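# Three arms set a snap trap on a table

## Task

Arm bases in the scene frame (metres, facing in degrees counter-clockwise from +x): arm1 at x=-0.06 y=-0.43 z=+0.72 facing +90; arm2 at x=-0.50 y=+0.00 z=+0.72 facing +0; arm3 at x=+0.58 y=+0.00 z=+0.72 facing +180. Set the snap trap: swing the hammer across to the far side and have the hold-down bar keep it there, then tip the yellow pedal up until the lip of its catch rests over the bar's tip. The trap must end lying flat on the table. Any number of arms may help. Nothing may count as done if it only stays put because a robot holds it. Finish by releasing everything and moving the arms away.

## Robot and tools

Setup: three identical i2rt Big YAM arms, named arm1, arm2 and arm3, each with six joints, a two-finger gripper and a wrist camera. Base positions and facings are given in the task. Two room cameras, cam_high and cam_low, are fixed and not on any arm. The hand reaches about 1.0 m from the joint1 axis at full stretch.

Frame: one shared scene frame, origin on the floor, +z up. The hand point is midway between the fingertips; its z axis runs along the fingers and the fingers open along its y axis. With joints 1 and 6 at 0 and the hand level and pointing forward, the wrist camera sits on top of the hand looking at the fingertips.

execute_actions(actions, cameras): actions is a list holding one action or none. An action is an object keyed by arm name ("arm1", "arm2", "arm3"), each holding a "joints" object. Every value in joints is an absolute target, never an offset. The keys, with ranges: joint1_rad -2.879 to 2.879 (rotates the arm about its base, positive counter-clockwise seen from above, 0 points the way the base faces); joint2_rad 0 to 3.141 (shoulder; 0 has the upper arm back and roughly level, increasing lifts it up then forward); joint3_rad 0 to 3.019 (elbow; 0 folded, increasing opens); joint4_rad -1.692 to 1.57 (hand pitch, positive tips fingers up); joint5_rad -1.57 to 1.57 (sideways hand swing, positive toward the arm's right); joint6_rad -2.094 to 2.094 (hand roll, positive clockwise seen from behind the hand); gripper_m 0 to 0.093 metres of fingertip separation. Joint angles are in radians. Done tolerances are ±0.045, 0.14, 0.09, 0.055, 0.03, 0.035 rad for joints 1 to 6 and ±0.003 m for the gripper. You may give any subset of joints per arm; left-out joints and arms may keep pushing toward earlier targets. All motions start together and finish separately, and each joint has its own speed, so the hand path between postures can bulge outward. One action runs at most 15 s. An unknown key or out-of-range number rejects the whole call with no motion. Example: {"arm1": {"joints": {"gripper_m": 0.05}}, "arm2": {"joints": {"joint1_rad": 0.3}}}. cameras lists which images to return (arm1_cam_wrist, arm2_cam_wrist, arm3_cam_wrist, cam_high, cam_low, or all); omitted or null means all, [] means none. An empty actions list just reports state and images.

wait(seconds): 0 to 10 s, commands nothing new and returns the same as an empty action. zoom_image(camera, region): enlarges [x0, y0, x1, y1] pixels (origin top-left, at most 504x504) of that camera's latest full image; images are 672x504. read_manual(section) returns only licence text. finished_scene(scene) ends scene 1 or 2 permanently and reports success; the next scene's task arrives in its result. After a summary, first send an empty execute_actions to learn the current scene.

Result lines: joint_positions gives readings. joint_status tells how each commanded motion ended: off_target (rested short, maybe still pushing), contact_stop or time_out (old target dropped and position held, though a timed-out joint may keep a target within 0.375, 0.375, 0.113, 0.225, 0.075, 0.3 rad of where it stands and keep pushing), not_followed (a self/inter-arm clearance check blocked the arm's targets; the gripper part still runs, and the blocked targets may be retried on later actions). "joint command not followed" with a cause line marks this. on_its_own lists uncommanded behaviour; "held at" is the held target, not the position. To relieve a push, command the joint its reported position. Very small target changes may not move a joint. If a call reports a stop, later motion calls in that same reply are skipped.

Hazards: arms do not stop on touching and can push hard. A hard press between two robots fails and ends the run; a hard hit may too. The clearance check can be late and ignores fingers, gripper housings and wrist cameras. Knocking the trap or anything out of the work area fails. Loaded or pushing motors heat up, also while you think: MOTOR HOT appears at 85 °C, and at 100 °C the arm goes limp and falls (OVER-TEMPERATURE FAULT, with limit_stop_at_motor_heat in joint_status; resend targets afterwards). Heat partly carries into the next scene. The simulation runs during your replies, holding the last command. At the end the trap must be set by itself, flat, with all grippers open and arms withdrawn before calling finished_scene.

Each tool is called after ">>>" in YAML: its name, and indented under it one key for each argument.

## Session

>>> execute_actions:
  actions: []

Scene clock: 0.00 s.
arm1.joint_positions: joint1_rad=-0.015 joint2_rad=+0.430 joint3_rad=+1.478 joint4_rad=-1.530 joint5_rad=+0.010 joint6_rad=-0.012 gripper_m=+0.095
arm1.joint_status: not commanded
arm1.hand: x=-0.0572 y=-0.3157 z=+1.2942 quat_wxyz=(-0.369, +0.609, -0.601, -0.364) (m; scene frame)
arm2.joint_positions: joint1_rad=+0.010 joint2_rad=+0.447 joint3_rad=+1.476 joint4_rad=-1.533 joint5_rad=+0.003 joint6_rad=-0.003 gripper_m=+0.095
arm2.joint_status: not commanded
arm2.hand: x=-0.3842 y=-0.0065 z=+1.3381 quat_wxyz=(-0.513, -0.009, -0.858, +0.005) (m; scene frame)
arm3.joint_positions: joint1_rad=+0.005 joint2_rad=+0.427 joint3_rad=+1.454 joint4_rad=-1.553 joint5_rad=-0.007 joint6_rad=-0.014 gripper_m=+0.095
arm3.joint_status: not commanded
arm3.hand: x=+0.4623 y=+0.0096 z=+1.3372 quat_wxyz=(-0.005, +0.868, -0.012, -0.497) (m; scene frame)
pictures: arm1_cam_wrist, arm2_cam_wrist, arm3_cam_wrist, cam_high, cam_low
Images, in order (width x height): arm1_cam_wrist 672x504, arm2_cam_wrist 672x504, arm3_cam_wrist 672x504, cam_high 672x504, cam_low 672x504.

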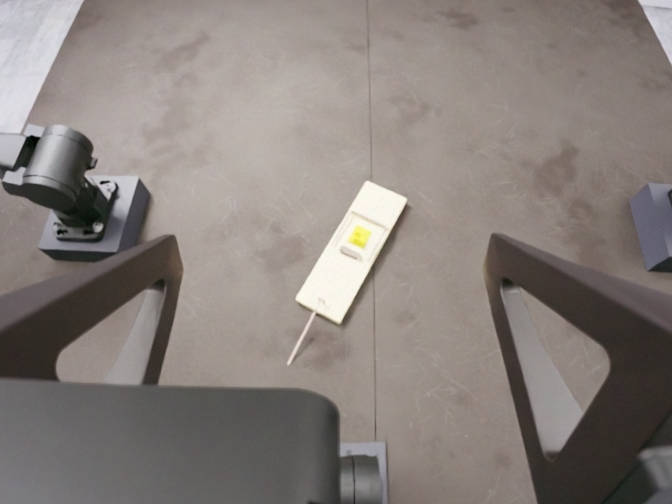

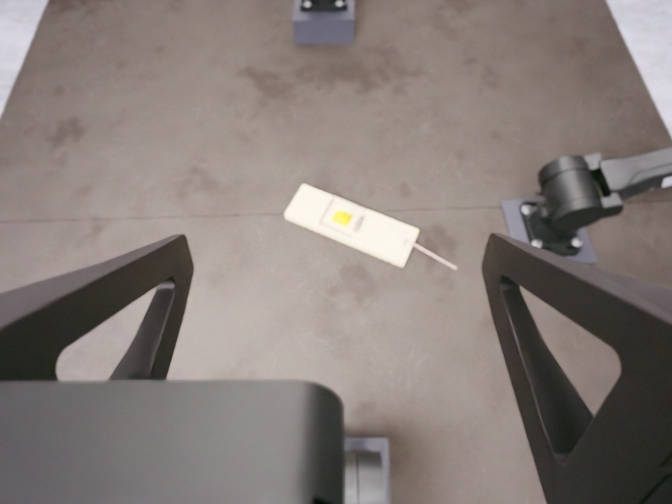

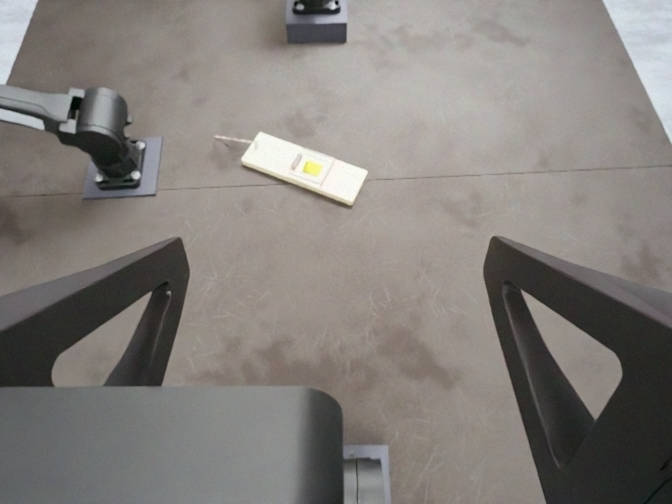

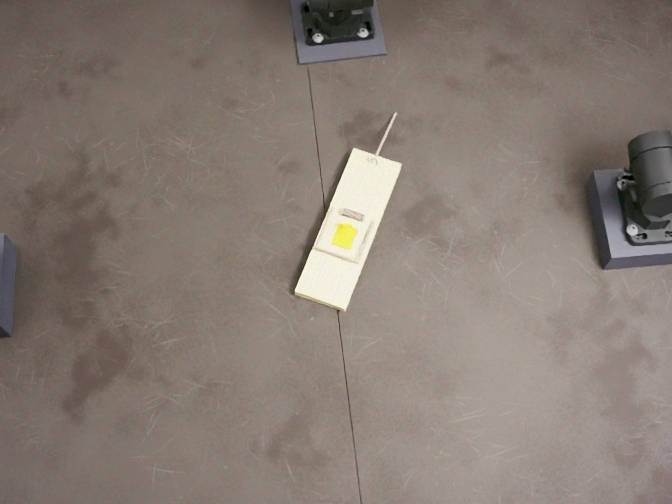

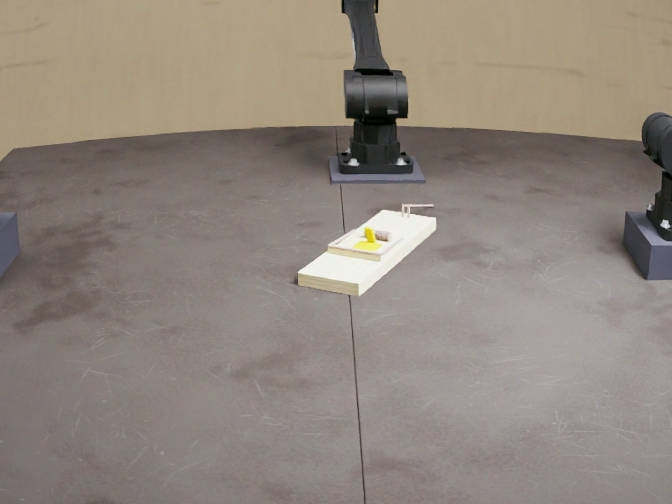

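>>> zoom_image:
  camera: "cam_high"
  region: [270, 100, 430, 320]

>>> zoom_image:
  camera: "cam_low"
  region: [290, 190, 450, 300]

Region (270, 100, 430, 320) of cam_high's 672x504 image, scaled by 2.291, with more detail than that image has; it fills the left 367 columns of this view, and the rest is white.

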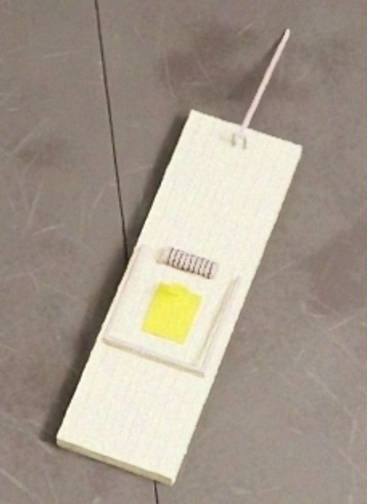

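Region (290, 190, 450, 300) of cam_low's 672x504 image, scaled by 3.150, with more detail than that image has; it fills the top 346 rows of this view, and the rest is white.

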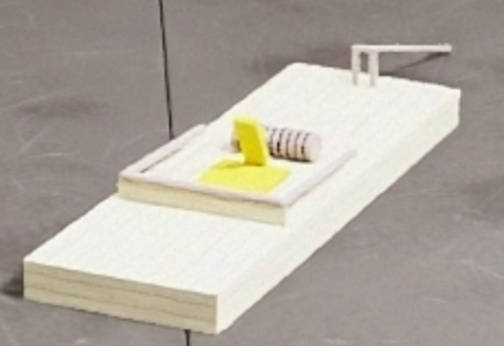

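>>> execute_actions:
  actions:
    - {"arm2":{"joints":{"joint1_rad":-0.1,"joint2_rad":1.644,"joint3_rad":1.297,"joint4_rad":-1.224}}}
  cameras: ["arm2_cam_wrist","cam_high","cam_low"]

Scene clock: 3.00 s.
arm1.joint_positions: joint1_rad=-0.015 joint2_rad=+0.430 joint3_rad=+1.478 joint4_rad=-1.530 joint5_rad=+0.010 joint6_rad=-0.012 gripper_m=+0.095
arm1.joint_status: not commanded
arm1.hand: x=-0.0572 y=-0.3157 z=+1.2942 quat_wxyz=(-0.369, +0.609, -0.601, -0.364) (m; scene frame)
arm2.joint_positions: joint1_rad=-0.094 joint2_rad=+1.655 joint3_rad=+1.281 joint4_rad=-1.235 joint5_rad=+0.003 joint6_rad=-0.003 gripper_m=+0.095
arm2.joint_status: all done
arm2.hand: x=-0.0376 y=-0.0593 z=+0.8941 quat_wxyz=(+0.014, -0.060, -0.998, -0.002) (m; scene frame)
arm3.joint_positions: joint1_rad=+0.005 joint2_rad=+0.427 joint3_rad=+1.454 joint4_rad=-1.553 joint5_rad=-0.007 joint6_rad=-0.014 gripper_m=+0.095
arm3.joint_status: not commanded
arm3.hand: x=+0.4623 y=+0.0096 z=+1.3372 quat_wxyz=(-0.005, +0.868, -0.012, -0.497) (m; scene frame)
pictures: arm2_cam_wrist, cam_high, cam_low
Images, in order (width x height): arm2_cam_wrist 672x504, cam_high 672x504, cam_low 672x504.

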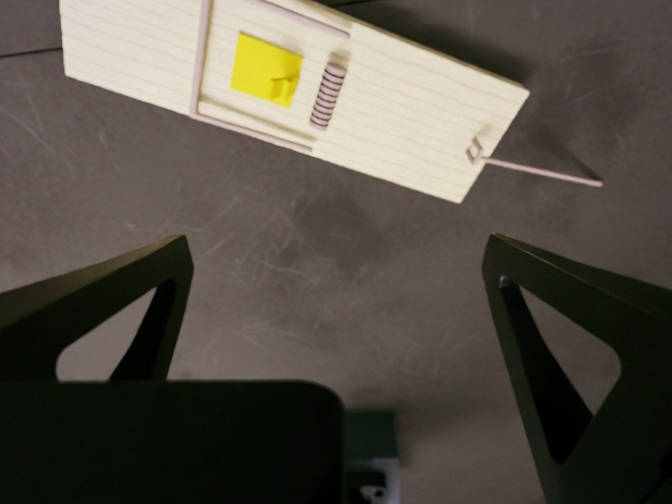

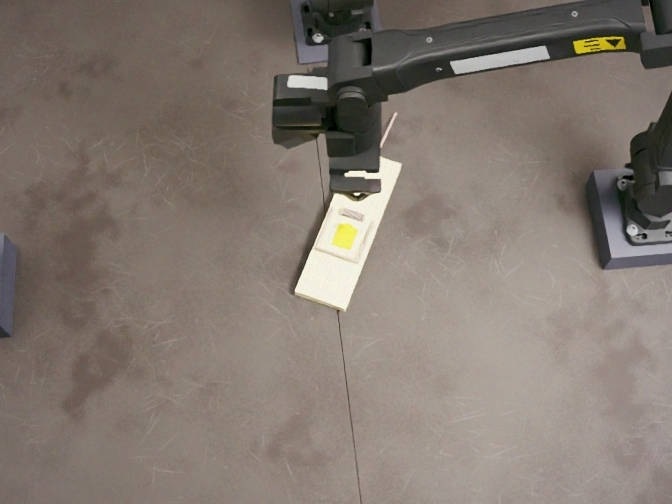

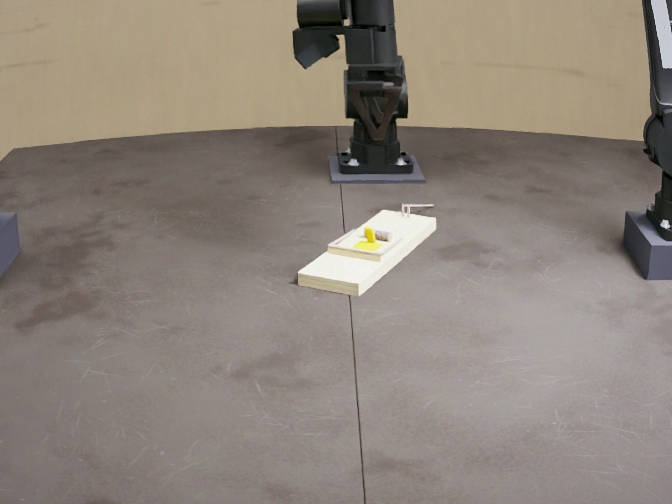

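>>> execute_actions:
  actions:
    - {"arm2":{"joints":{"joint1_rad":0.187,"joint2_rad":1.608,"joint3_rad":0.74,"joint4_rad":-0.09,"joint5_rad":0.325,"joint6_rad":0.45,"gripper_m":0.025}},"arm3":{"joints":{"joint1_rad":-0.097,"joint2_rad":1.76,"joint3_rad":0.9,"joint4_rad":-0.097,"gripper_m":0}}}

Scene clock: 6.30 s.
arm1.joint_positions: joint1_rad=-0.015 joint2_rad=+0.430 joint3_rad=+1.478 joint4_rad=-1.530 joint5_rad=+0.010 joint6_rad=-0.012 gripper_m=+0.095
arm1.joint_status: not commanded
arm1.hand: x=-0.0572 y=-0.3157 z=+1.2942 quat_wxyz=(-0.369, +0.609, -0.601, -0.364) (m; scene frame)
arm2.joint_positions: joint1_rad=+0.196 joint2_rad=+1.612 joint3_rad=+0.729 joint4_rad=-0.111 joint5_rad=+0.322 joint6_rad=+0.432 gripper_m=+0.025
arm2.joint_status: all done
arm2.hand: x=-0.0203 y=+0.0245 z=+0.7905 quat_wxyz=(-0.318, -0.172, -0.930, +0.061) (m; scene frame)
arm3.joint_positions: joint1_rad=-0.093 joint2_rad=+1.752 joint3_rad=+0.900 joint4_rad=-0.113 joint5_rad=-0.007 joint6_rad=-0.014 gripper_m=+0.001
arm3.joint_status: all done
arm3.hand: x=+0.0364 y=+0.0741 z=+0.7834 quat_wxyz=(-0.014, +0.953, -0.059, -0.296) (m; scene frame)
pictures: arm1_cam_wrist, arm2_cam_wrist, arm3_cam_wrist, cam_high, cam_low
Images, in order (width x height): arm1_cam_wrist 672x504, arm2_cam_wrist 672x504, arm3_cam_wrist 672x504, cam_high 672x504, cam_low 672x504.

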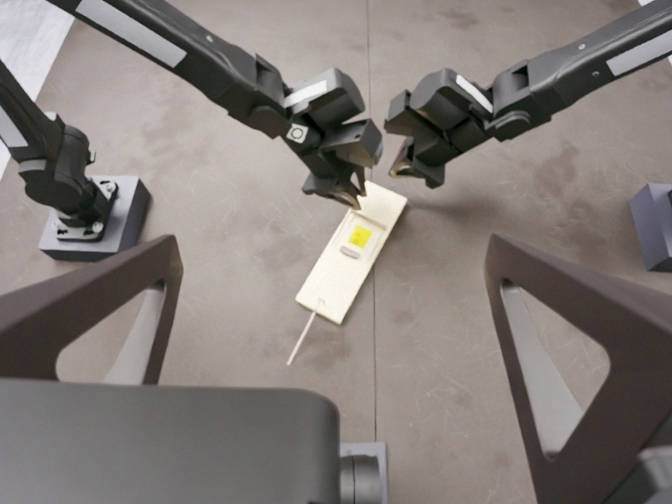

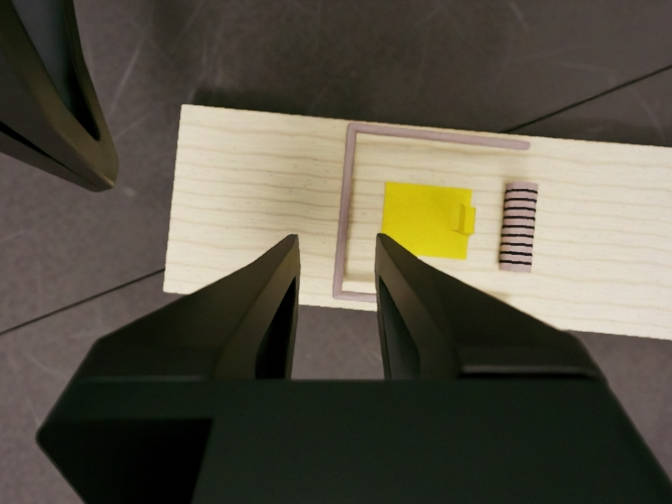

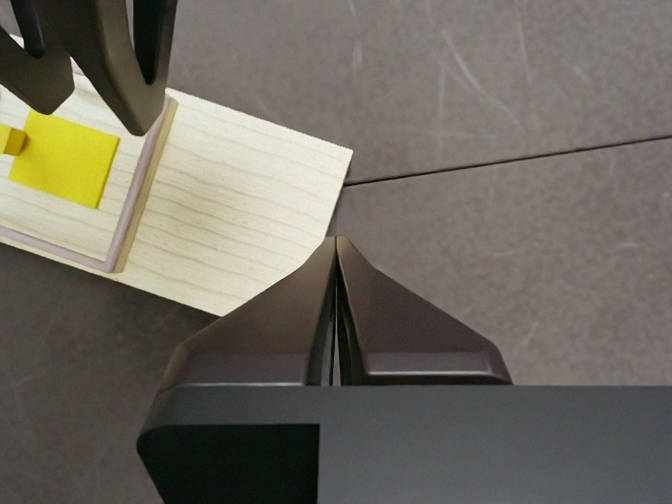

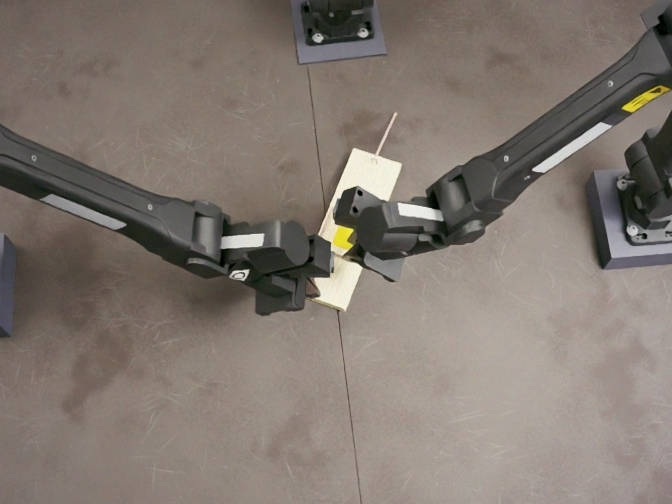

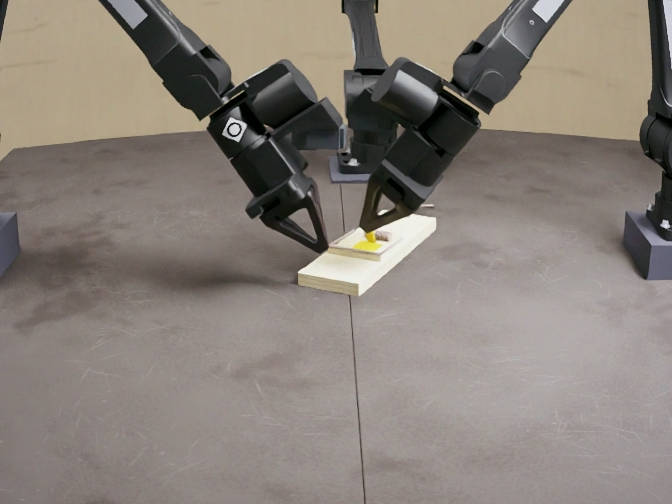

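>>> execute_actions:
  actions:
    - {"arm3":{"joints":{"joint6_rad":1.3}}}
  cameras: []

>>> execute_actions:
  actions:
    - {"arm2":{"joints":{"joint2_rad":1.67,"gripper_m":0.018}},"arm3":{"joints":{"joint1_rad":-0.062,"joint2_rad":1.85,"joint3_rad":0.925}}}
  cameras: ["arm2_cam_wrist","arm3_cam_wrist","cam_low"]

Scene clock: 8.93 s.
arm1.joint_positions: joint1_rad=-0.015 joint2_rad=+0.430 joint3_rad=+1.478 joint4_rad=-1.530 joint5_rad=+0.010 joint6_rad=-0.012 gripper_m=+0.095
arm1.joint_status: not commanded
arm1.hand: x=-0.0572 y=-0.3157 z=+1.2942 quat_wxyz=(-0.369, +0.609, -0.601, -0.364) (m; scene frame)
arm2.joint_positions: joint1_rad=+0.196 joint2_rad=+1.612 joint3_rad=+0.729 joint4_rad=-0.111 joint5_rad=+0.322 joint6_rad=+0.432 gripper_m=+0.025
arm2.joint_status: not commanded
arm2.hand: x=-0.0203 y=+0.0245 z=+0.7905 quat_wxyz=(-0.318, -0.172, -0.930, +0.061) (m; scene frame)
arm3.joint_positions: joint1_rad=-0.093 joint2_rad=+1.752 joint3_rad=+0.900 joint4_rad=-0.113 joint5_rad=-0.007 joint6_rad=+1.292 gripper_m=+0.001
arm3.joint_status: all done
arm3.hand: x=+0.0364 y=+0.0741 z=+0.7834 quat_wxyz=(+0.168, +0.721, -0.626, -0.243) (m; scene frame)
pictures: none
No camera images: the call's "cameras" was empty. Leave "cameras" out to get every camera's image.

Scene clock: 9.67 s.
arm1.joint_positions: joint1_rad=-0.015 joint2_rad=+0.430 joint3_rad=+1.478 joint4_rad=-1.530 joint5_rad=+0.010 joint6_rad=-0.012 gripper_m=+0.095
arm1.joint_status: not commanded
arm1.hand: x=-0.0572 y=-0.3157 z=+1.2942 quat_wxyz=(-0.369, +0.609, -0.601, -0.364) (m; scene frame)
arm2.joint_positions: joint1_rad=+0.196 joint2_rad=+1.673 joint3_rad=+0.729 joint4_rad=-0.108 joint5_rad=+0.322 joint6_rad=+0.432 gripper_m=+0.018
arm2.joint_status: all done
arm2.hand: x=-0.0275 y=+0.0234 z=+0.7629 quat_wxyz=(-0.292, -0.169, -0.939, +0.070) (m; scene frame)
arm3.joint_positions: joint1_rad=-0.066 joint2_rad=+1.823 joint3_rad=+0.904 joint4_rad=-0.102 joint5_rad=-0.007 joint6_rad=+1.294 gripper_m=+0.001
arm3.joint_status: all done
arm3.hand: x=+0.0413 y=+0.0586 z=+0.7489 quat_wxyz=(+0.156, +0.735, -0.622, -0.218) (m; scene frame)
pictures: arm2_cam_wrist, arm3_cam_wrist, cam_low
Images, in order (width x height): arm2_cam_wrist 672x504, arm3_cam_wrist 672x504, cam_low 672x504.

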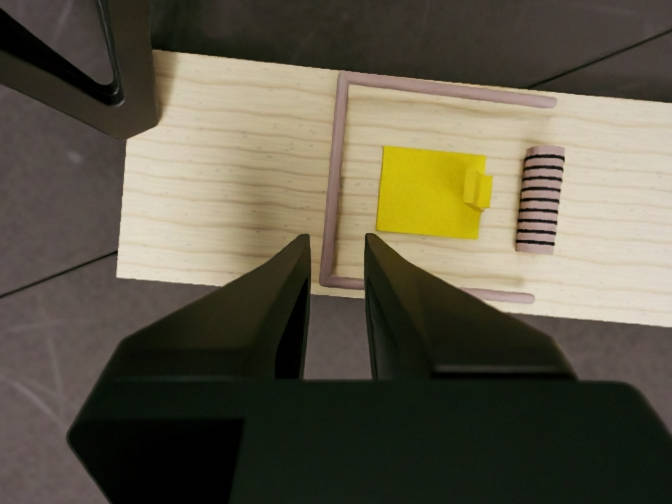

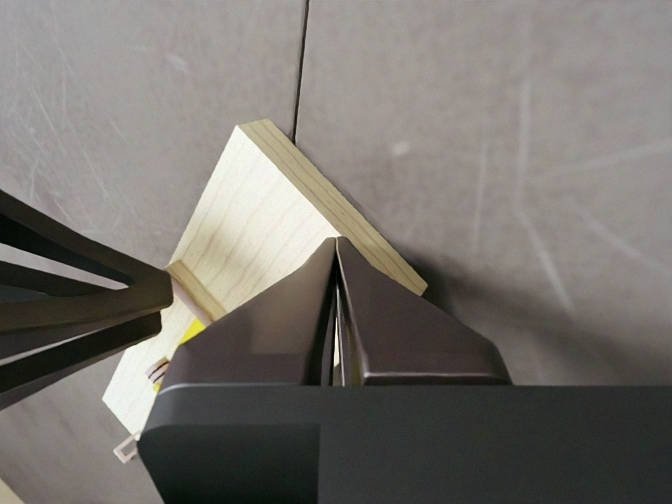

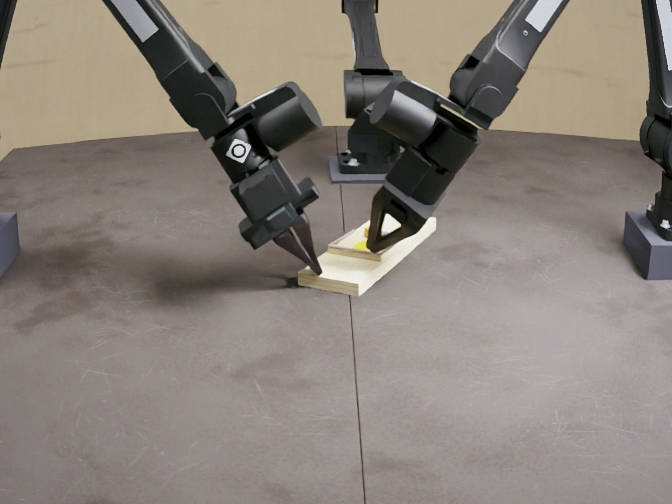

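>>> execute_actions:
  actions:
    - {"arm2":{"joints":{"joint1_rad":0.192,"joint2_rad":1.715,"joint4_rad":-0.06}},"arm3":{"joints":{"joint1_rad":-0.04,"joint2_rad":1.88}}}
  cameras: ["arm2_cam_wrist","cam_low"]

>>> zoom_image:
  camera: "cam_low"
  region: [290, 190, 450, 300]

Scene clock: 10.47 s.
arm1.joint_positions: joint1_rad=-0.015 joint2_rad=+0.430 joint3_rad=+1.478 joint4_rad=-1.530 joint5_rad=+0.010 joint6_rad=-0.012 gripper_m=+0.095
arm1.joint_status: not commanded
arm1.hand: x=-0.0572 y=-0.3157 z=+1.2942 quat_wxyz=(-0.369, +0.609, -0.601, -0.364) (m; scene frame)
arm2.joint_positions: joint1_rad=+0.196 joint2_rad=+1.702 joint3_rad=+0.730 joint4_rad=-0.072 joint5_rad=+0.328 joint6_rad=+0.432 gripper_m=+0.018
arm2.joint_status: all done
arm2.hand: x=-0.0242 y=+0.0229 z=+0.7547 quat_wxyz=(-0.296, -0.170, -0.937, +0.072) (m; scene frame)
arm3.joint_positions: joint1_rad=-0.063 joint2_rad=+1.825 joint3_rad=+0.904 joint4_rad=-0.101 joint5_rad=-0.002 joint6_rad=+1.294 gripper_m=+0.001
arm3.joint_status: all done
arm3.hand: x=+0.0414 y=+0.0577 z=+0.7481 quat_wxyz=(+0.155, +0.736, -0.622, -0.219) (m; scene frame)
pictures: arm2_cam_wrist, cam_low
Images, in order (width x height): arm2_cam_wrist 672x504, cam_low 672x504.

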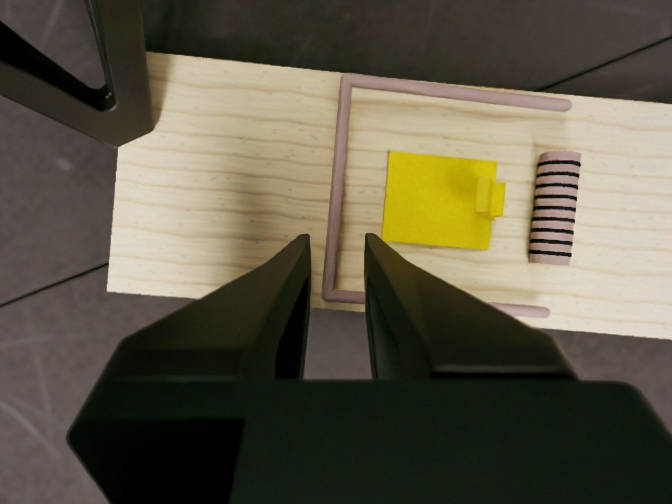

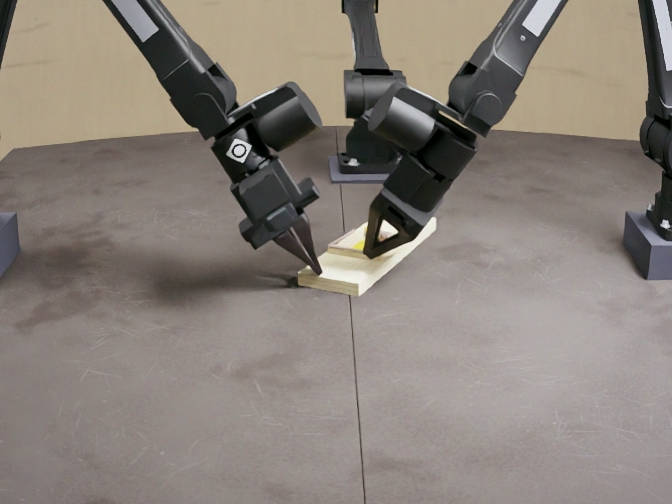

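Region (290, 190, 450, 300) of cam_low's 672x504 image, scaled by 3.150, with more detail than that image has; it fills the top 346 rows of this view, and the rest is white.

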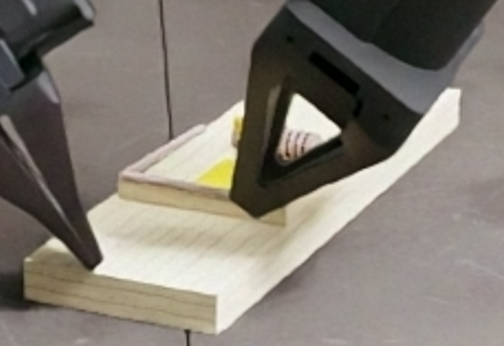

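Arm3 is pressing; arm2 seems seated. Close.

>>> execute_actions:
  actions:
    - {"arm2":{"joints":{"joint2_rad":1.725,"gripper_m":0.0}}}
  cameras: []

>>> execute_actions:
  actions:
    - {"arm2":{"joints":{"joint1_rad":0.175,"joint2_rad":1.65}}}
  cameras: ["arm2_cam_wrist","cam_low"]

Scene clock: 18.17 s.
arm1.joint_positions: joint1_rad=-0.015 joint2_rad=+0.430 joint3_rad=+1.478 joint4_rad=-1.530 joint5_rad=+0.010 joint6_rad=-0.012 gripper_m=+0.095
arm1.joint_status: not commanded
arm1.hand: x=-0.0572 y=-0.3157 z=+1.2942 quat_wxyz=(-0.369, +0.609, -0.601, -0.364) (m; scene frame)
arm2.joint_positions: joint1_rad=+0.196 joint2_rad=+1.703 joint3_rad=+0.730 joint4_rad=-0.067 joint5_rad=+0.325 joint6_rad=+0.443 gripper_m=+0.003
arm2.joint_status: all done
arm2.hand: x=-0.0231 y=+0.0239 z=+0.7549 quat_wxyz=(-0.298, -0.175, -0.936, +0.068) (m; scene frame)
arm3.joint_positions: joint1_rad=-0.062 joint2_rad=+1.826 joint3_rad=+0.904 joint4_rad=-0.099 joint5_rad=-0.002 joint6_rad=+1.294 gripper_m=+0.001
arm3.joint_status: not commanded
arm3.hand: x=+0.0409 y=+0.0573 z=+0.7481 quat_wxyz=(+0.155, +0.736, -0.621, -0.220) (m; scene frame)
pictures: none
No camera images: the call's "cameras" was empty. Leave "cameras" out to get every camera's image.

Scene clock: 18.87 s.
arm1.joint_positions: joint1_rad=-0.015 joint2_rad=+0.430 joint3_rad=+1.478 joint4_rad=-1.530 joint5_rad=+0.010 joint6_rad=-0.012 gripper_m=+0.095
arm1.joint_status: not commanded
arm1.hand: x=-0.0572 y=-0.3157 z=+1.2942 quat_wxyz=(-0.369, +0.609, -0.601, -0.364) (m; scene frame)
arm2.joint_positions: joint1_rad=+0.182 joint2_rad=+1.695 joint3_rad=+0.725 joint4_rad=-0.067 joint5_rad=+0.322 joint6_rad=+0.443 gripper_m=+0.003
arm2.joint_status: all done
arm2.hand: x=-0.0242 y=+0.0174 z=+0.7566 quat_wxyz=(-0.299, -0.181, -0.935, +0.068) (m; scene frame)
arm3.joint_positions: joint1_rad=-0.052 joint2_rad=+1.828 joint3_rad=+0.906 joint4_rad=-0.094 joint5_rad=-0.002 joint6_rad=+1.294 gripper_m=+0.001
arm3.joint_status: not commanded
arm3.hand: x=+0.0387 y=+0.0517 z=+0.7482 quat_wxyz=(+0.158, +0.739, -0.617, -0.220) (m; scene frame)
pictures: arm2_cam_wrist, cam_low
Images, in order (width x height): arm2_cam_wrist 672x504, cam_low 672x504.

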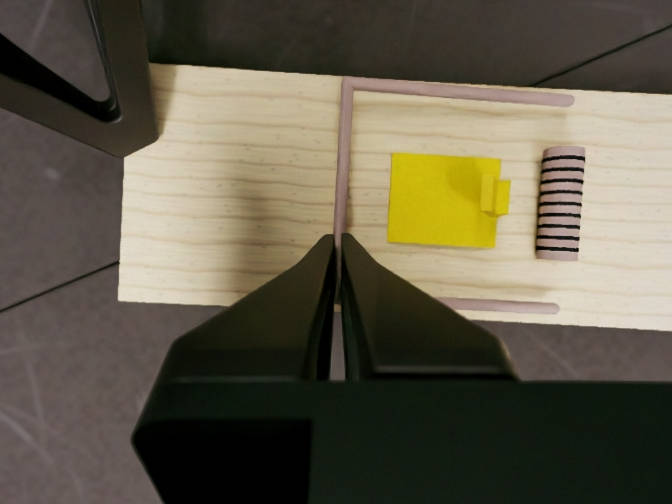

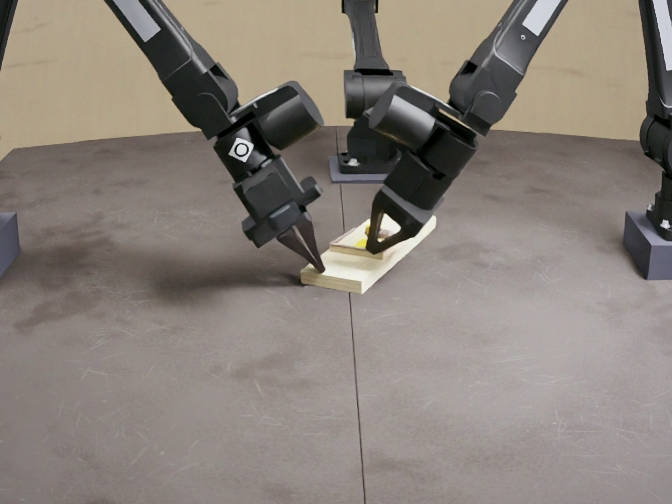

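>>> execute_actions:
  actions:
    - {"arm2":{"joints":{"joint1_rad":0.18,"joint2_rad":1.56}},"arm3":{"joints":{"joint1_rad":-0.065,"joint2_rad":1.92}}}
  cameras: ["arm2_cam_wrist","cam_low"]

Scene clock: 19.73 s.
arm1.joint_positions: joint1_rad=-0.015 joint2_rad=+0.430 joint3_rad=+1.478 joint4_rad=-1.530 joint5_rad=+0.010 joint6_rad=-0.012 gripper_m=+0.095
arm1.joint_status: not commanded
arm1.hand: x=-0.0572 y=-0.3157 z=+1.2942 quat_wxyz=(-0.369, +0.609, -0.601, -0.364) (m; scene frame)
arm2.joint_positions: joint1_rad=+0.182 joint2_rad=+1.605 joint3_rad=+0.705 joint4_rad=-0.075 joint5_rad=+0.311 joint6_rad=+0.443 gripper_m=+0.002
arm2.joint_status: all done
arm2.hand: x=-0.0241 y=+0.0191 z=+0.7884 quat_wxyz=(-0.325, -0.183, -0.926, +0.053) (m; scene frame)
arm3.joint_positions: joint1_rad=-0.056 joint2_rad=+1.835 joint3_rad=+0.914 joint4_rad=-0.092 joint5_rad=-0.006 joint6_rad=+1.294 gripper_m=+0.001
arm3.joint_status: all done
arm3.hand: x=+0.0353 y=+0.0542 z=+0.7478 quat_wxyz=(+0.160, +0.737, -0.618, -0.221) (m; scene frame)
pictures: arm2_cam_wrist, cam_low
Images, in order (width x height): arm2_cam_wrist 672x504, cam_low 672x504.

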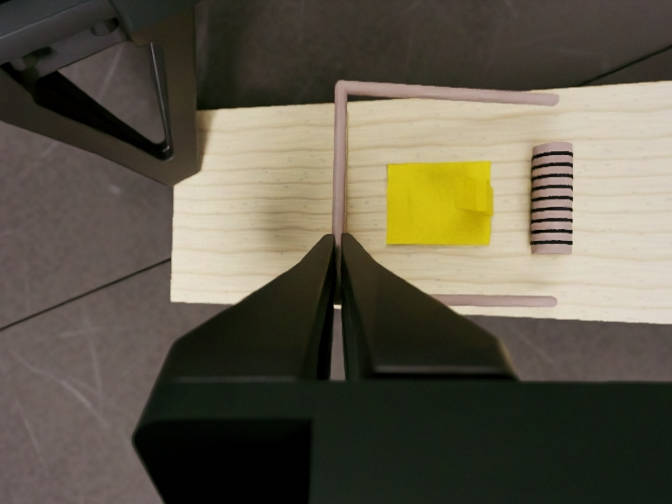

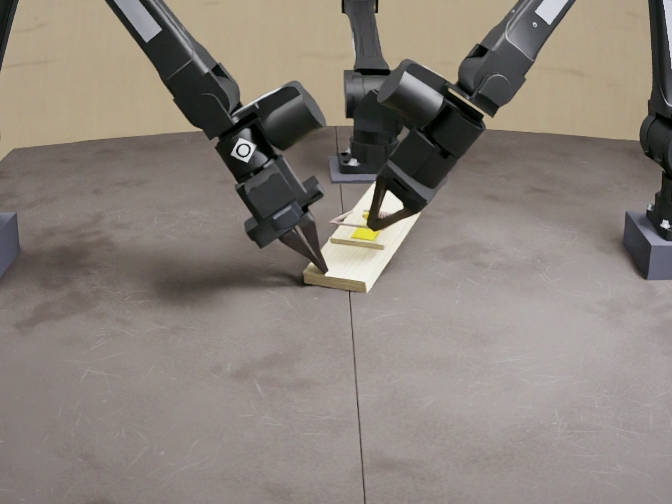

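>>> execute_actions:
  actions:
    - {"arm2":{"joints":{"joint1_rad":0.08,"joint2_rad":1.48,"joint3_rad":0.75,"joint4_rad":-0.225,"joint5_rad":0.274,"joint6_rad":0.36}}}
  cameras: ["arm2_cam_wrist","cam_low"]

>>> execute_actions:
  actions:
    - {"arm2":{"joints":{"joint1_rad":-0.01,"joint2_rad":1.44,"joint3_rad":0.705,"joint4_rad":-0.23,"joint5_rad":0.228,"joint6_rad":0.29}}}
  cameras: ["arm2_cam_wrist","cam_low","arm1_cam_wrist"]

Scene clock: 21.30 s.
arm1.joint_positions: joint1_rad=-0.015 joint2_rad=+0.430 joint3_rad=+1.478 joint4_rad=-1.530 joint5_rad=+0.010 joint6_rad=-0.012 gripper_m=+0.095
arm1.joint_status: not commanded
arm1.hand: x=-0.0572 y=-0.3157 z=+1.2942 quat_wxyz=(-0.369, +0.609, -0.601, -0.364) (m; scene frame)
arm2.joint_positions: joint1_rad=+0.073 joint2_rad=+1.496 joint3_rad=+0.705 joint4_rad=-0.218 joint5_rad=+0.272 joint6_rad=+0.382 gripper_m=+0.002
arm2.joint_status: all done
arm2.hand: x=-0.0415 y=-0.0272 z=+0.8161 quat_wxyz=(-0.300, -0.199, -0.931, +0.066) (m; scene frame)
arm3.joint_positions: joint1_rad=-0.060 joint2_rad=+1.875 joint3_rad=+0.928 joint4_rad=-0.082 joint5_rad=-0.009 joint6_rad=+1.297 gripper_m=+0.001
arm3.joint_status: not commanded
arm3.hand: x=+0.0334 y=+0.0554 z=+0.7327 quat_wxyz=(+0.156, +0.737, -0.622, -0.214) (m; scene frame)
pictures: arm2_cam_wrist, cam_low
Images, in order (width x height): arm2_cam_wrist 672x504, cam_low 672x504.

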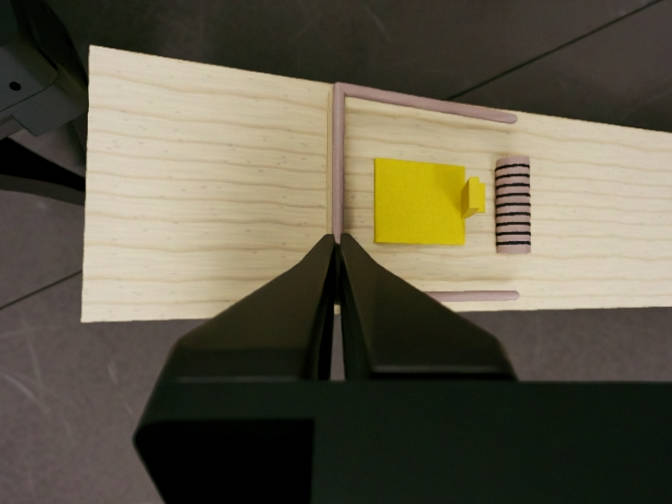

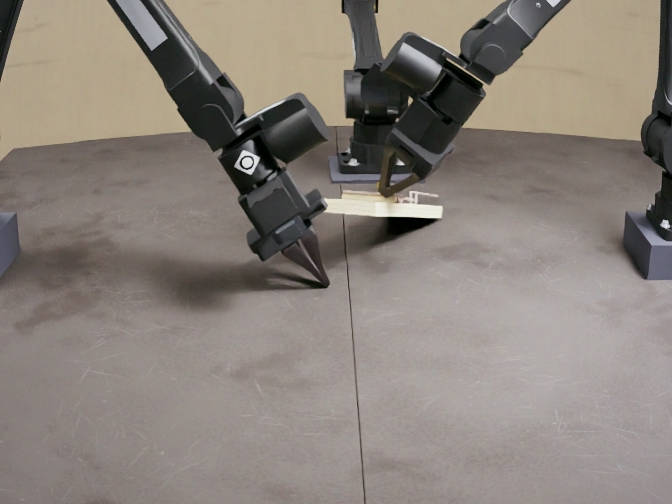

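Scene clock: 22.20 s.
arm1.joint_positions: joint1_rad=-0.015 joint2_rad=+0.430 joint3_rad=+1.478 joint4_rad=-1.530 joint5_rad=+0.010 joint6_rad=-0.012 gripper_m=+0.095
arm1.joint_status: not commanded
arm1.hand: x=-0.0572 y=-0.3157 z=+1.2942 quat_wxyz=(-0.369, +0.609, -0.601, -0.364) (m; scene frame)
arm2.joint_positions: joint1_rad=-0.012 joint2_rad=+1.463 joint3_rad=+0.692 joint4_rad=-0.223 joint5_rad=+0.225 joint6_rad=+0.313 gripper_m=+0.002
arm2.joint_status: all done
arm2.hand: x=-0.0481 y=-0.0579 z=+0.8229 quat_wxyz=(-0.299, -0.201, -0.931, +0.065) (m; scene frame)
arm3.joint_positions: joint1_rad=-0.060 joint2_rad=+1.875 joint3_rad=+0.928 joint4_rad=-0.082 joint5_rad=-0.009 joint6_rad=+1.297 gripper_m=+0.001
arm3.joint_status: not commanded
arm3.hand: x=+0.0334 y=+0.0554 z=+0.7327 quat_wxyz=(+0.156, +0.737, -0.622, -0.214) (m; scene frame)
pictures: arm1_cam_wrist, arm2_cam_wrist, cam_low
Images, in order (width x height): arm1_cam_wrist 672x504, arm2_cam_wrist 672x504, cam_low 672x504.

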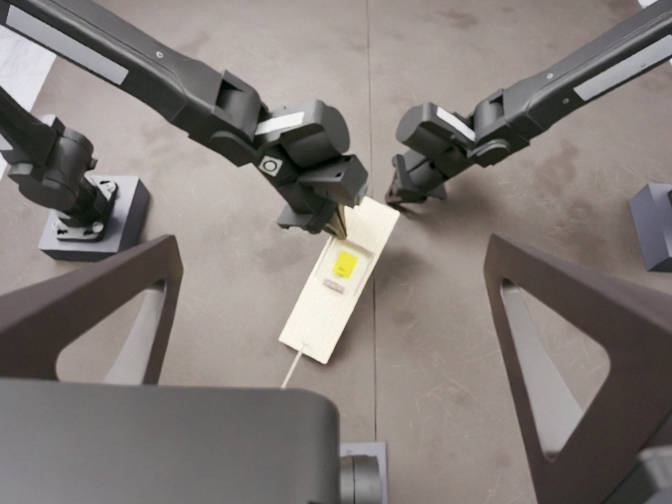

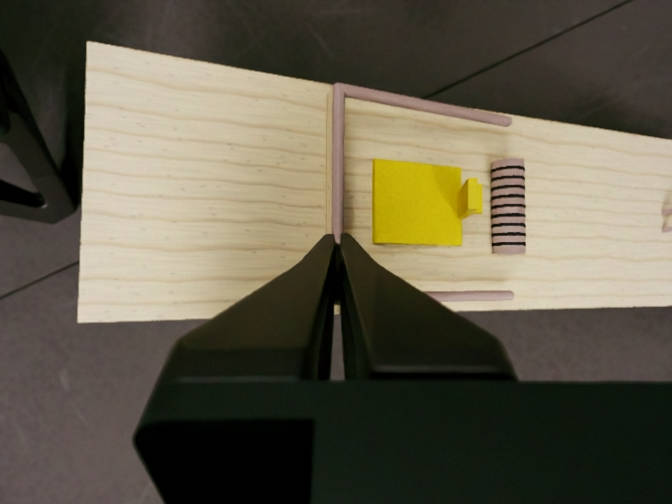

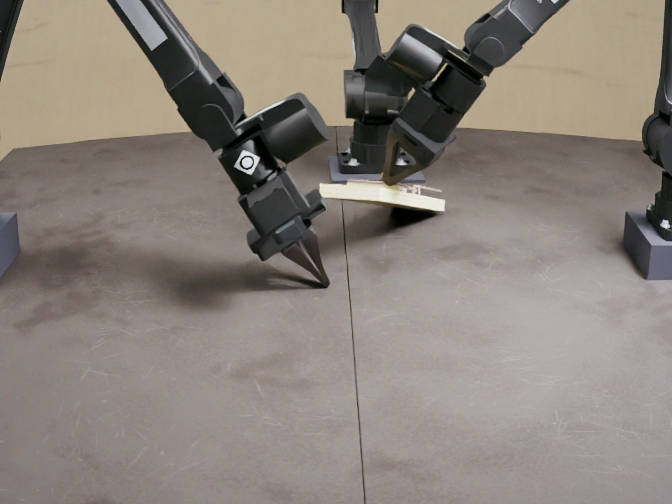

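>>> execute_actions:
  actions:
    - {"arm3":{"joints":{"joint1_rad":-0.3,"joint2_rad":1.7,"gripper_m":0.093}}}
  cameras: []

>>> execute_actions:
  actions:
    - {"arm2":{"joints":{"joint1_rad":0.185,"joint2_rad":1.69,"joint3_rad":0.74,"joint4_rad":-0.07,"joint5_rad":0.325,"joint6_rad":0.45}},"arm3":{"joints":{"joint2_rad":1.9,"joint3_rad":1.36,"joint4_rad":-0.878,"joint5_rad":-0.42,"joint6_rad":1.8}}}
  cameras: []

>>> execute_actions:
  actions:
    - {"arm3":{"joints":{"joint1_rad":-0.2,"joint2_rad":1.95}},"arm2":{"joints":{"joint2_rad":1.71}}}

Scene clock: 24.50 s.
arm1.joint_positions: joint1_rad=-0.015 joint2_rad=+0.430 joint3_rad=+1.478 joint4_rad=-1.530 joint5_rad=+0.010 joint6_rad=-0.012 gripper_m=+0.095
arm1.joint_status: not commanded
arm1.hand: x=-0.0572 y=-0.3157 z=+1.2942 quat_wxyz=(-0.369, +0.609, -0.601, -0.364) (m; scene frame)
arm2.joint_positions: joint1_rad=-0.012 joint2_rad=+1.463 joint3_rad=+0.692 joint4_rad=-0.223 joint5_rad=+0.225 joint6_rad=+0.313 gripper_m=+0.002
arm2.joint_status: not commanded
arm2.hand: x=-0.0481 y=-0.0579 z=+0.8229 quat_wxyz=(-0.299, -0.201, -0.931, +0.065) (m; scene frame)
arm3.joint_positions: joint1_rad=-0.303 joint2_rad=+1.704 joint3_rad=+0.933 joint4_rad=-0.090 joint5_rad=-0.007 joint6_rad=+1.300 gripper_m=+0.093
arm3.joint_status: all done
arm3.hand: x=+0.0402 y=+0.1948 z=+0.8251 quat_wxyz=(+0.164, +0.638, -0.689, -0.302) (m; scene frame)
pictures: none
No camera images: the call's "cameras" was empty. Leave "cameras" out to get every camera's image.

Scene clock: 26.00 s.
arm1.joint_positions: joint1_rad=-0.015 joint2_rad=+0.430 joint3_rad=+1.478 joint4_rad=-1.530 joint5_rad=+0.010 joint6_rad=-0.012 gripper_m=+0.095
arm1.joint_status: not commanded
arm1.hand: x=-0.0572 y=-0.3157 z=+1.2942 quat_wxyz=(-0.369, +0.609, -0.601, -0.364) (m; scene frame)
arm2.joint_positions: joint1_rad=+0.191 joint2_rad=+1.678 joint3_rad=+0.707 joint4_rad=-0.089 joint5_rad=+0.331 joint6_rad=+0.431 gripper_m=+0.002
arm2.joint_status: all done
arm2.hand: x=-0.0355 y=+0.0184 z=+0.7558 quat_wxyz=(-0.289, -0.171, -0.939, +0.077) (m; scene frame)
arm3.joint_positions: joint1_rad=-0.303 joint2_rad=+1.908 joint3_rad=+1.322 joint4_rad=-0.870 joint5_rad=-0.416 joint6_rad=+1.791 gripper_m=+0.093
arm3.joint_status: all done
arm3.hand: x=+0.0334 y=+0.1243 z=+0.8062 quat_wxyz=(+0.193, +0.479, -0.851, +0.100) (m; scene frame)
pictures: none
No camera images: the call's "cameras" was empty. Leave "cameras" out to get every camera's image.

Scene clock: 27.07 s.
arm1.joint_positions: joint1_rad=-0.015 joint2_rad=+0.430 joint3_rad=+1.478 joint4_rad=-1.530 joint5_rad=+0.010 joint6_rad=-0.012 gripper_m=+0.095
arm1.joint_status: not commanded
arm1.hand: x=-0.0572 y=-0.3157 z=+1.2942 quat_wxyz=(-0.369, +0.609, -0.601, -0.364) (m; scene frame)
arm2.joint_positions: joint1_rad=+0.191 joint2_rad=+1.679 joint3_rad=+0.707 joint4_rad=-0.089 joint5_rad=+0.332 joint6_rad=+0.431 gripper_m=+0.002
arm2.joint_status: all done
arm2.hand: x=-0.0357 y=+0.0183 z=+0.7553 quat_wxyz=(-0.289, -0.171, -0.939, +0.077) (m; scene frame)
arm3.joint_positions: joint1_rad=-0.194 joint2_rad=+1.926 joint3_rad=+1.322 joint4_rad=-0.870 joint5_rad=-0.418 joint6_rad=+1.792 gripper_m=+0.093
arm3.joint_status: all done
arm3.hand: x=+0.0251 y=+0.0637 z=+0.7976 quat_wxyz=(+0.183, +0.523, -0.824, +0.117) (m; scene frame)
pictures: arm1_cam_wrist, arm2_cam_wrist, arm3_cam_wrist, cam_high, cam_low
Images, in order (width x height): arm1_cam_wrist 672x504, arm2_cam_wrist 672x504, arm3_cam_wrist 672x504, cam_high 672x504, cam_low 672x504.

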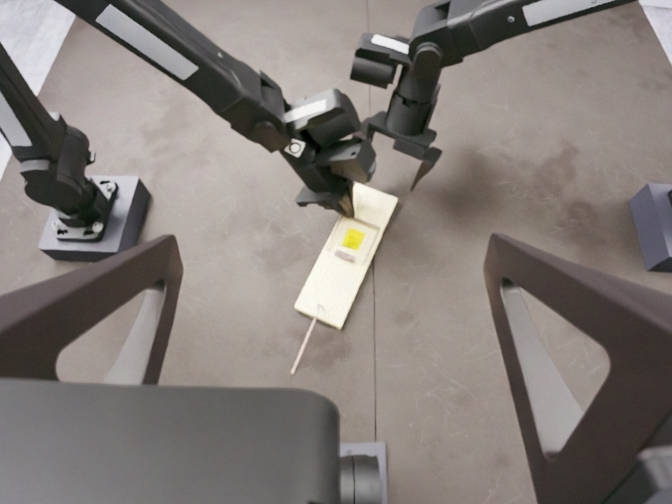

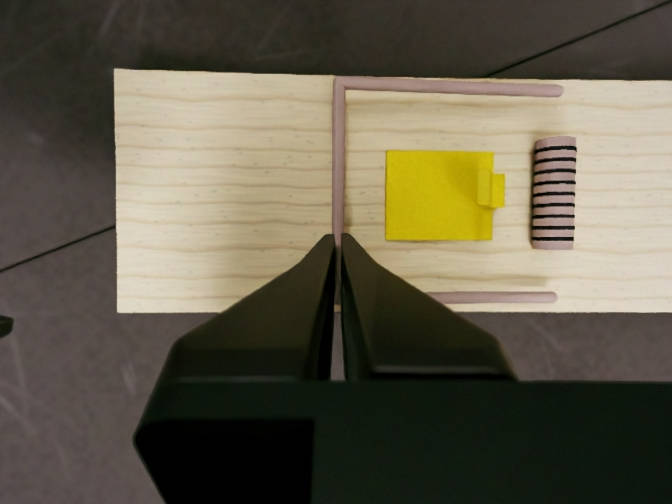

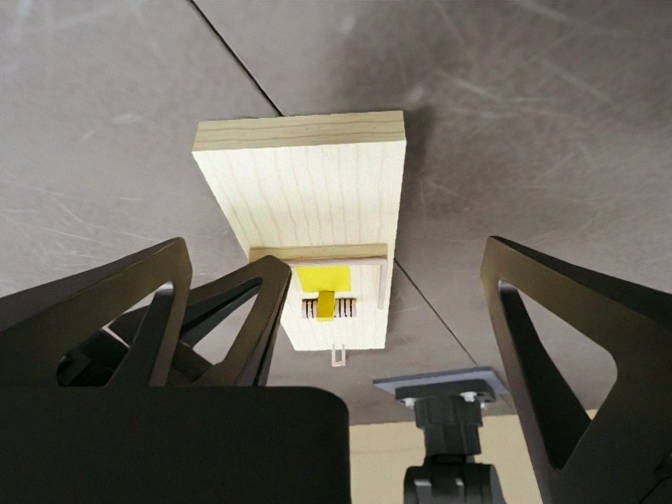

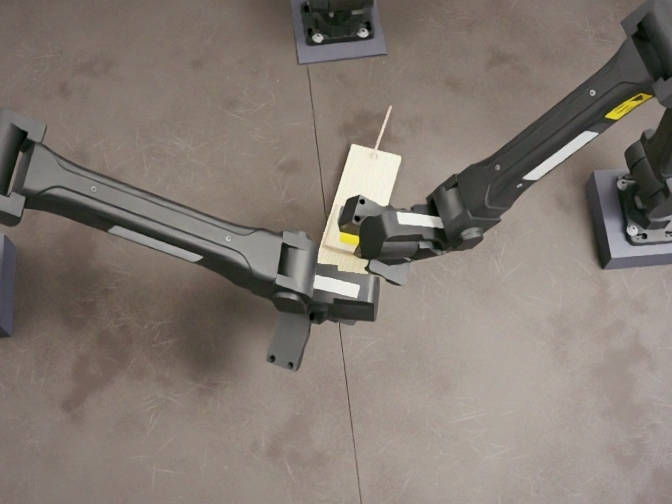

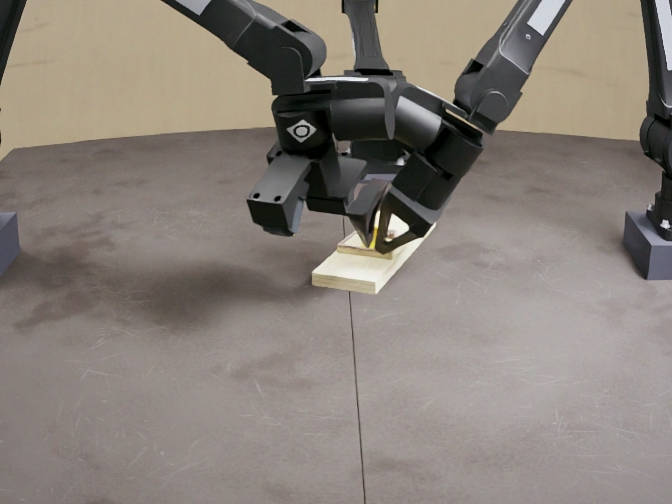

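>>> execute_actions:
  actions:
    - {"arm3":{"joints":{"joint1_rad":-0.26}}}
  cameras: []

>>> execute_actions:
  actions:
    - {"arm3":{"joints":{"joint2_rad":2.045,"joint3_rad":1.385,"joint4_rad":-0.775}}}
  cameras: ["arm3_cam_wrist","cam_low"]

Scene clock: 28.43 s.
arm1.joint_positions: joint1_rad=-0.015 joint2_rad=+0.430 joint3_rad=+1.478 joint4_rad=-1.530 joint5_rad=+0.010 joint6_rad=-0.012 gripper_m=+0.095
arm1.joint_status: not commanded
arm1.hand: x=-0.0572 y=-0.3157 z=+1.2942 quat_wxyz=(-0.369, +0.609, -0.601, -0.364) (m; scene frame)
arm2.joint_positions: joint1_rad=+0.191 joint2_rad=+1.679 joint3_rad=+0.707 joint4_rad=-0.089 joint5_rad=+0.332 joint6_rad=+0.431 gripper_m=+0.002
arm2.joint_status: not commanded
arm2.hand: x=-0.0357 y=+0.0183 z=+0.7553 quat_wxyz=(-0.289, -0.171, -0.939, +0.077) (m; scene frame)
arm3.joint_positions: joint1_rad=-0.267 joint2_rad=+1.926 joint3_rad=+1.322 joint4_rad=-0.870 joint5_rad=-0.418 joint6_rad=+1.792 gripper_m=+0.093
arm3.joint_status: all done
arm3.hand: x=+0.0312 y=+0.1041 z=+0.7972 quat_wxyz=(+0.186, +0.492, -0.843, +0.110) (m; scene frame)
pictures: none
No camera images: the call's "cameras" was empty. Leave "cameras" out to get every camera's image.

Scene clock: 29.37 s.
arm1.joint_positions: joint1_rad=-0.015 joint2_rad=+0.430 joint3_rad=+1.478 joint4_rad=-1.530 joint5_rad=+0.010 joint6_rad=-0.012 gripper_m=+0.095
arm1.joint_status: not commanded
arm1.hand: x=-0.0572 y=-0.3157 z=+1.2942 quat_wxyz=(-0.369, +0.609, -0.601, -0.364) (m; scene frame)
arm2.joint_positions: joint1_rad=+0.191 joint2_rad=+1.679 joint3_rad=+0.707 joint4_rad=-0.089 joint5_rad=+0.332 joint6_rad=+0.431 gripper_m=+0.002
arm2.joint_status: not commanded
arm2.hand: x=-0.0357 y=+0.0183 z=+0.7553 quat_wxyz=(-0.289, -0.171, -0.939, +0.077) (m; scene frame)
arm3.joint_positions: joint1_rad=-0.267 joint2_rad=+2.039 joint3_rad=+1.344 joint4_rad=-0.785 joint5_rad=-0.418 joint6_rad=+1.792 gripper_m=+0.093
arm3.joint_status: all done
arm3.hand: x=+0.0188 y=+0.1076 z=+0.7445 quat_wxyz=(+0.184, +0.491, -0.844, +0.113) (m; scene frame)
pictures: arm3_cam_wrist, cam_low
Images, in order (width x height): arm3_cam_wrist 672x504, cam_low 672x504.

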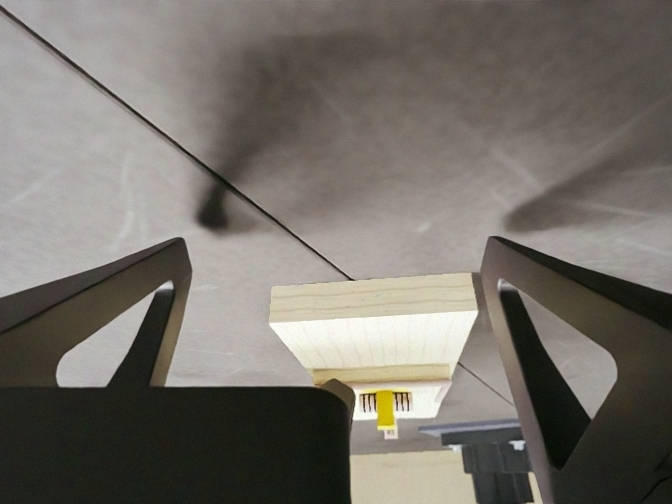

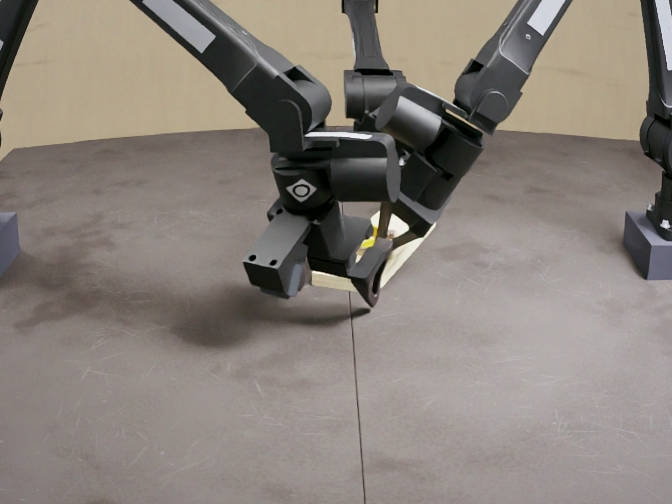

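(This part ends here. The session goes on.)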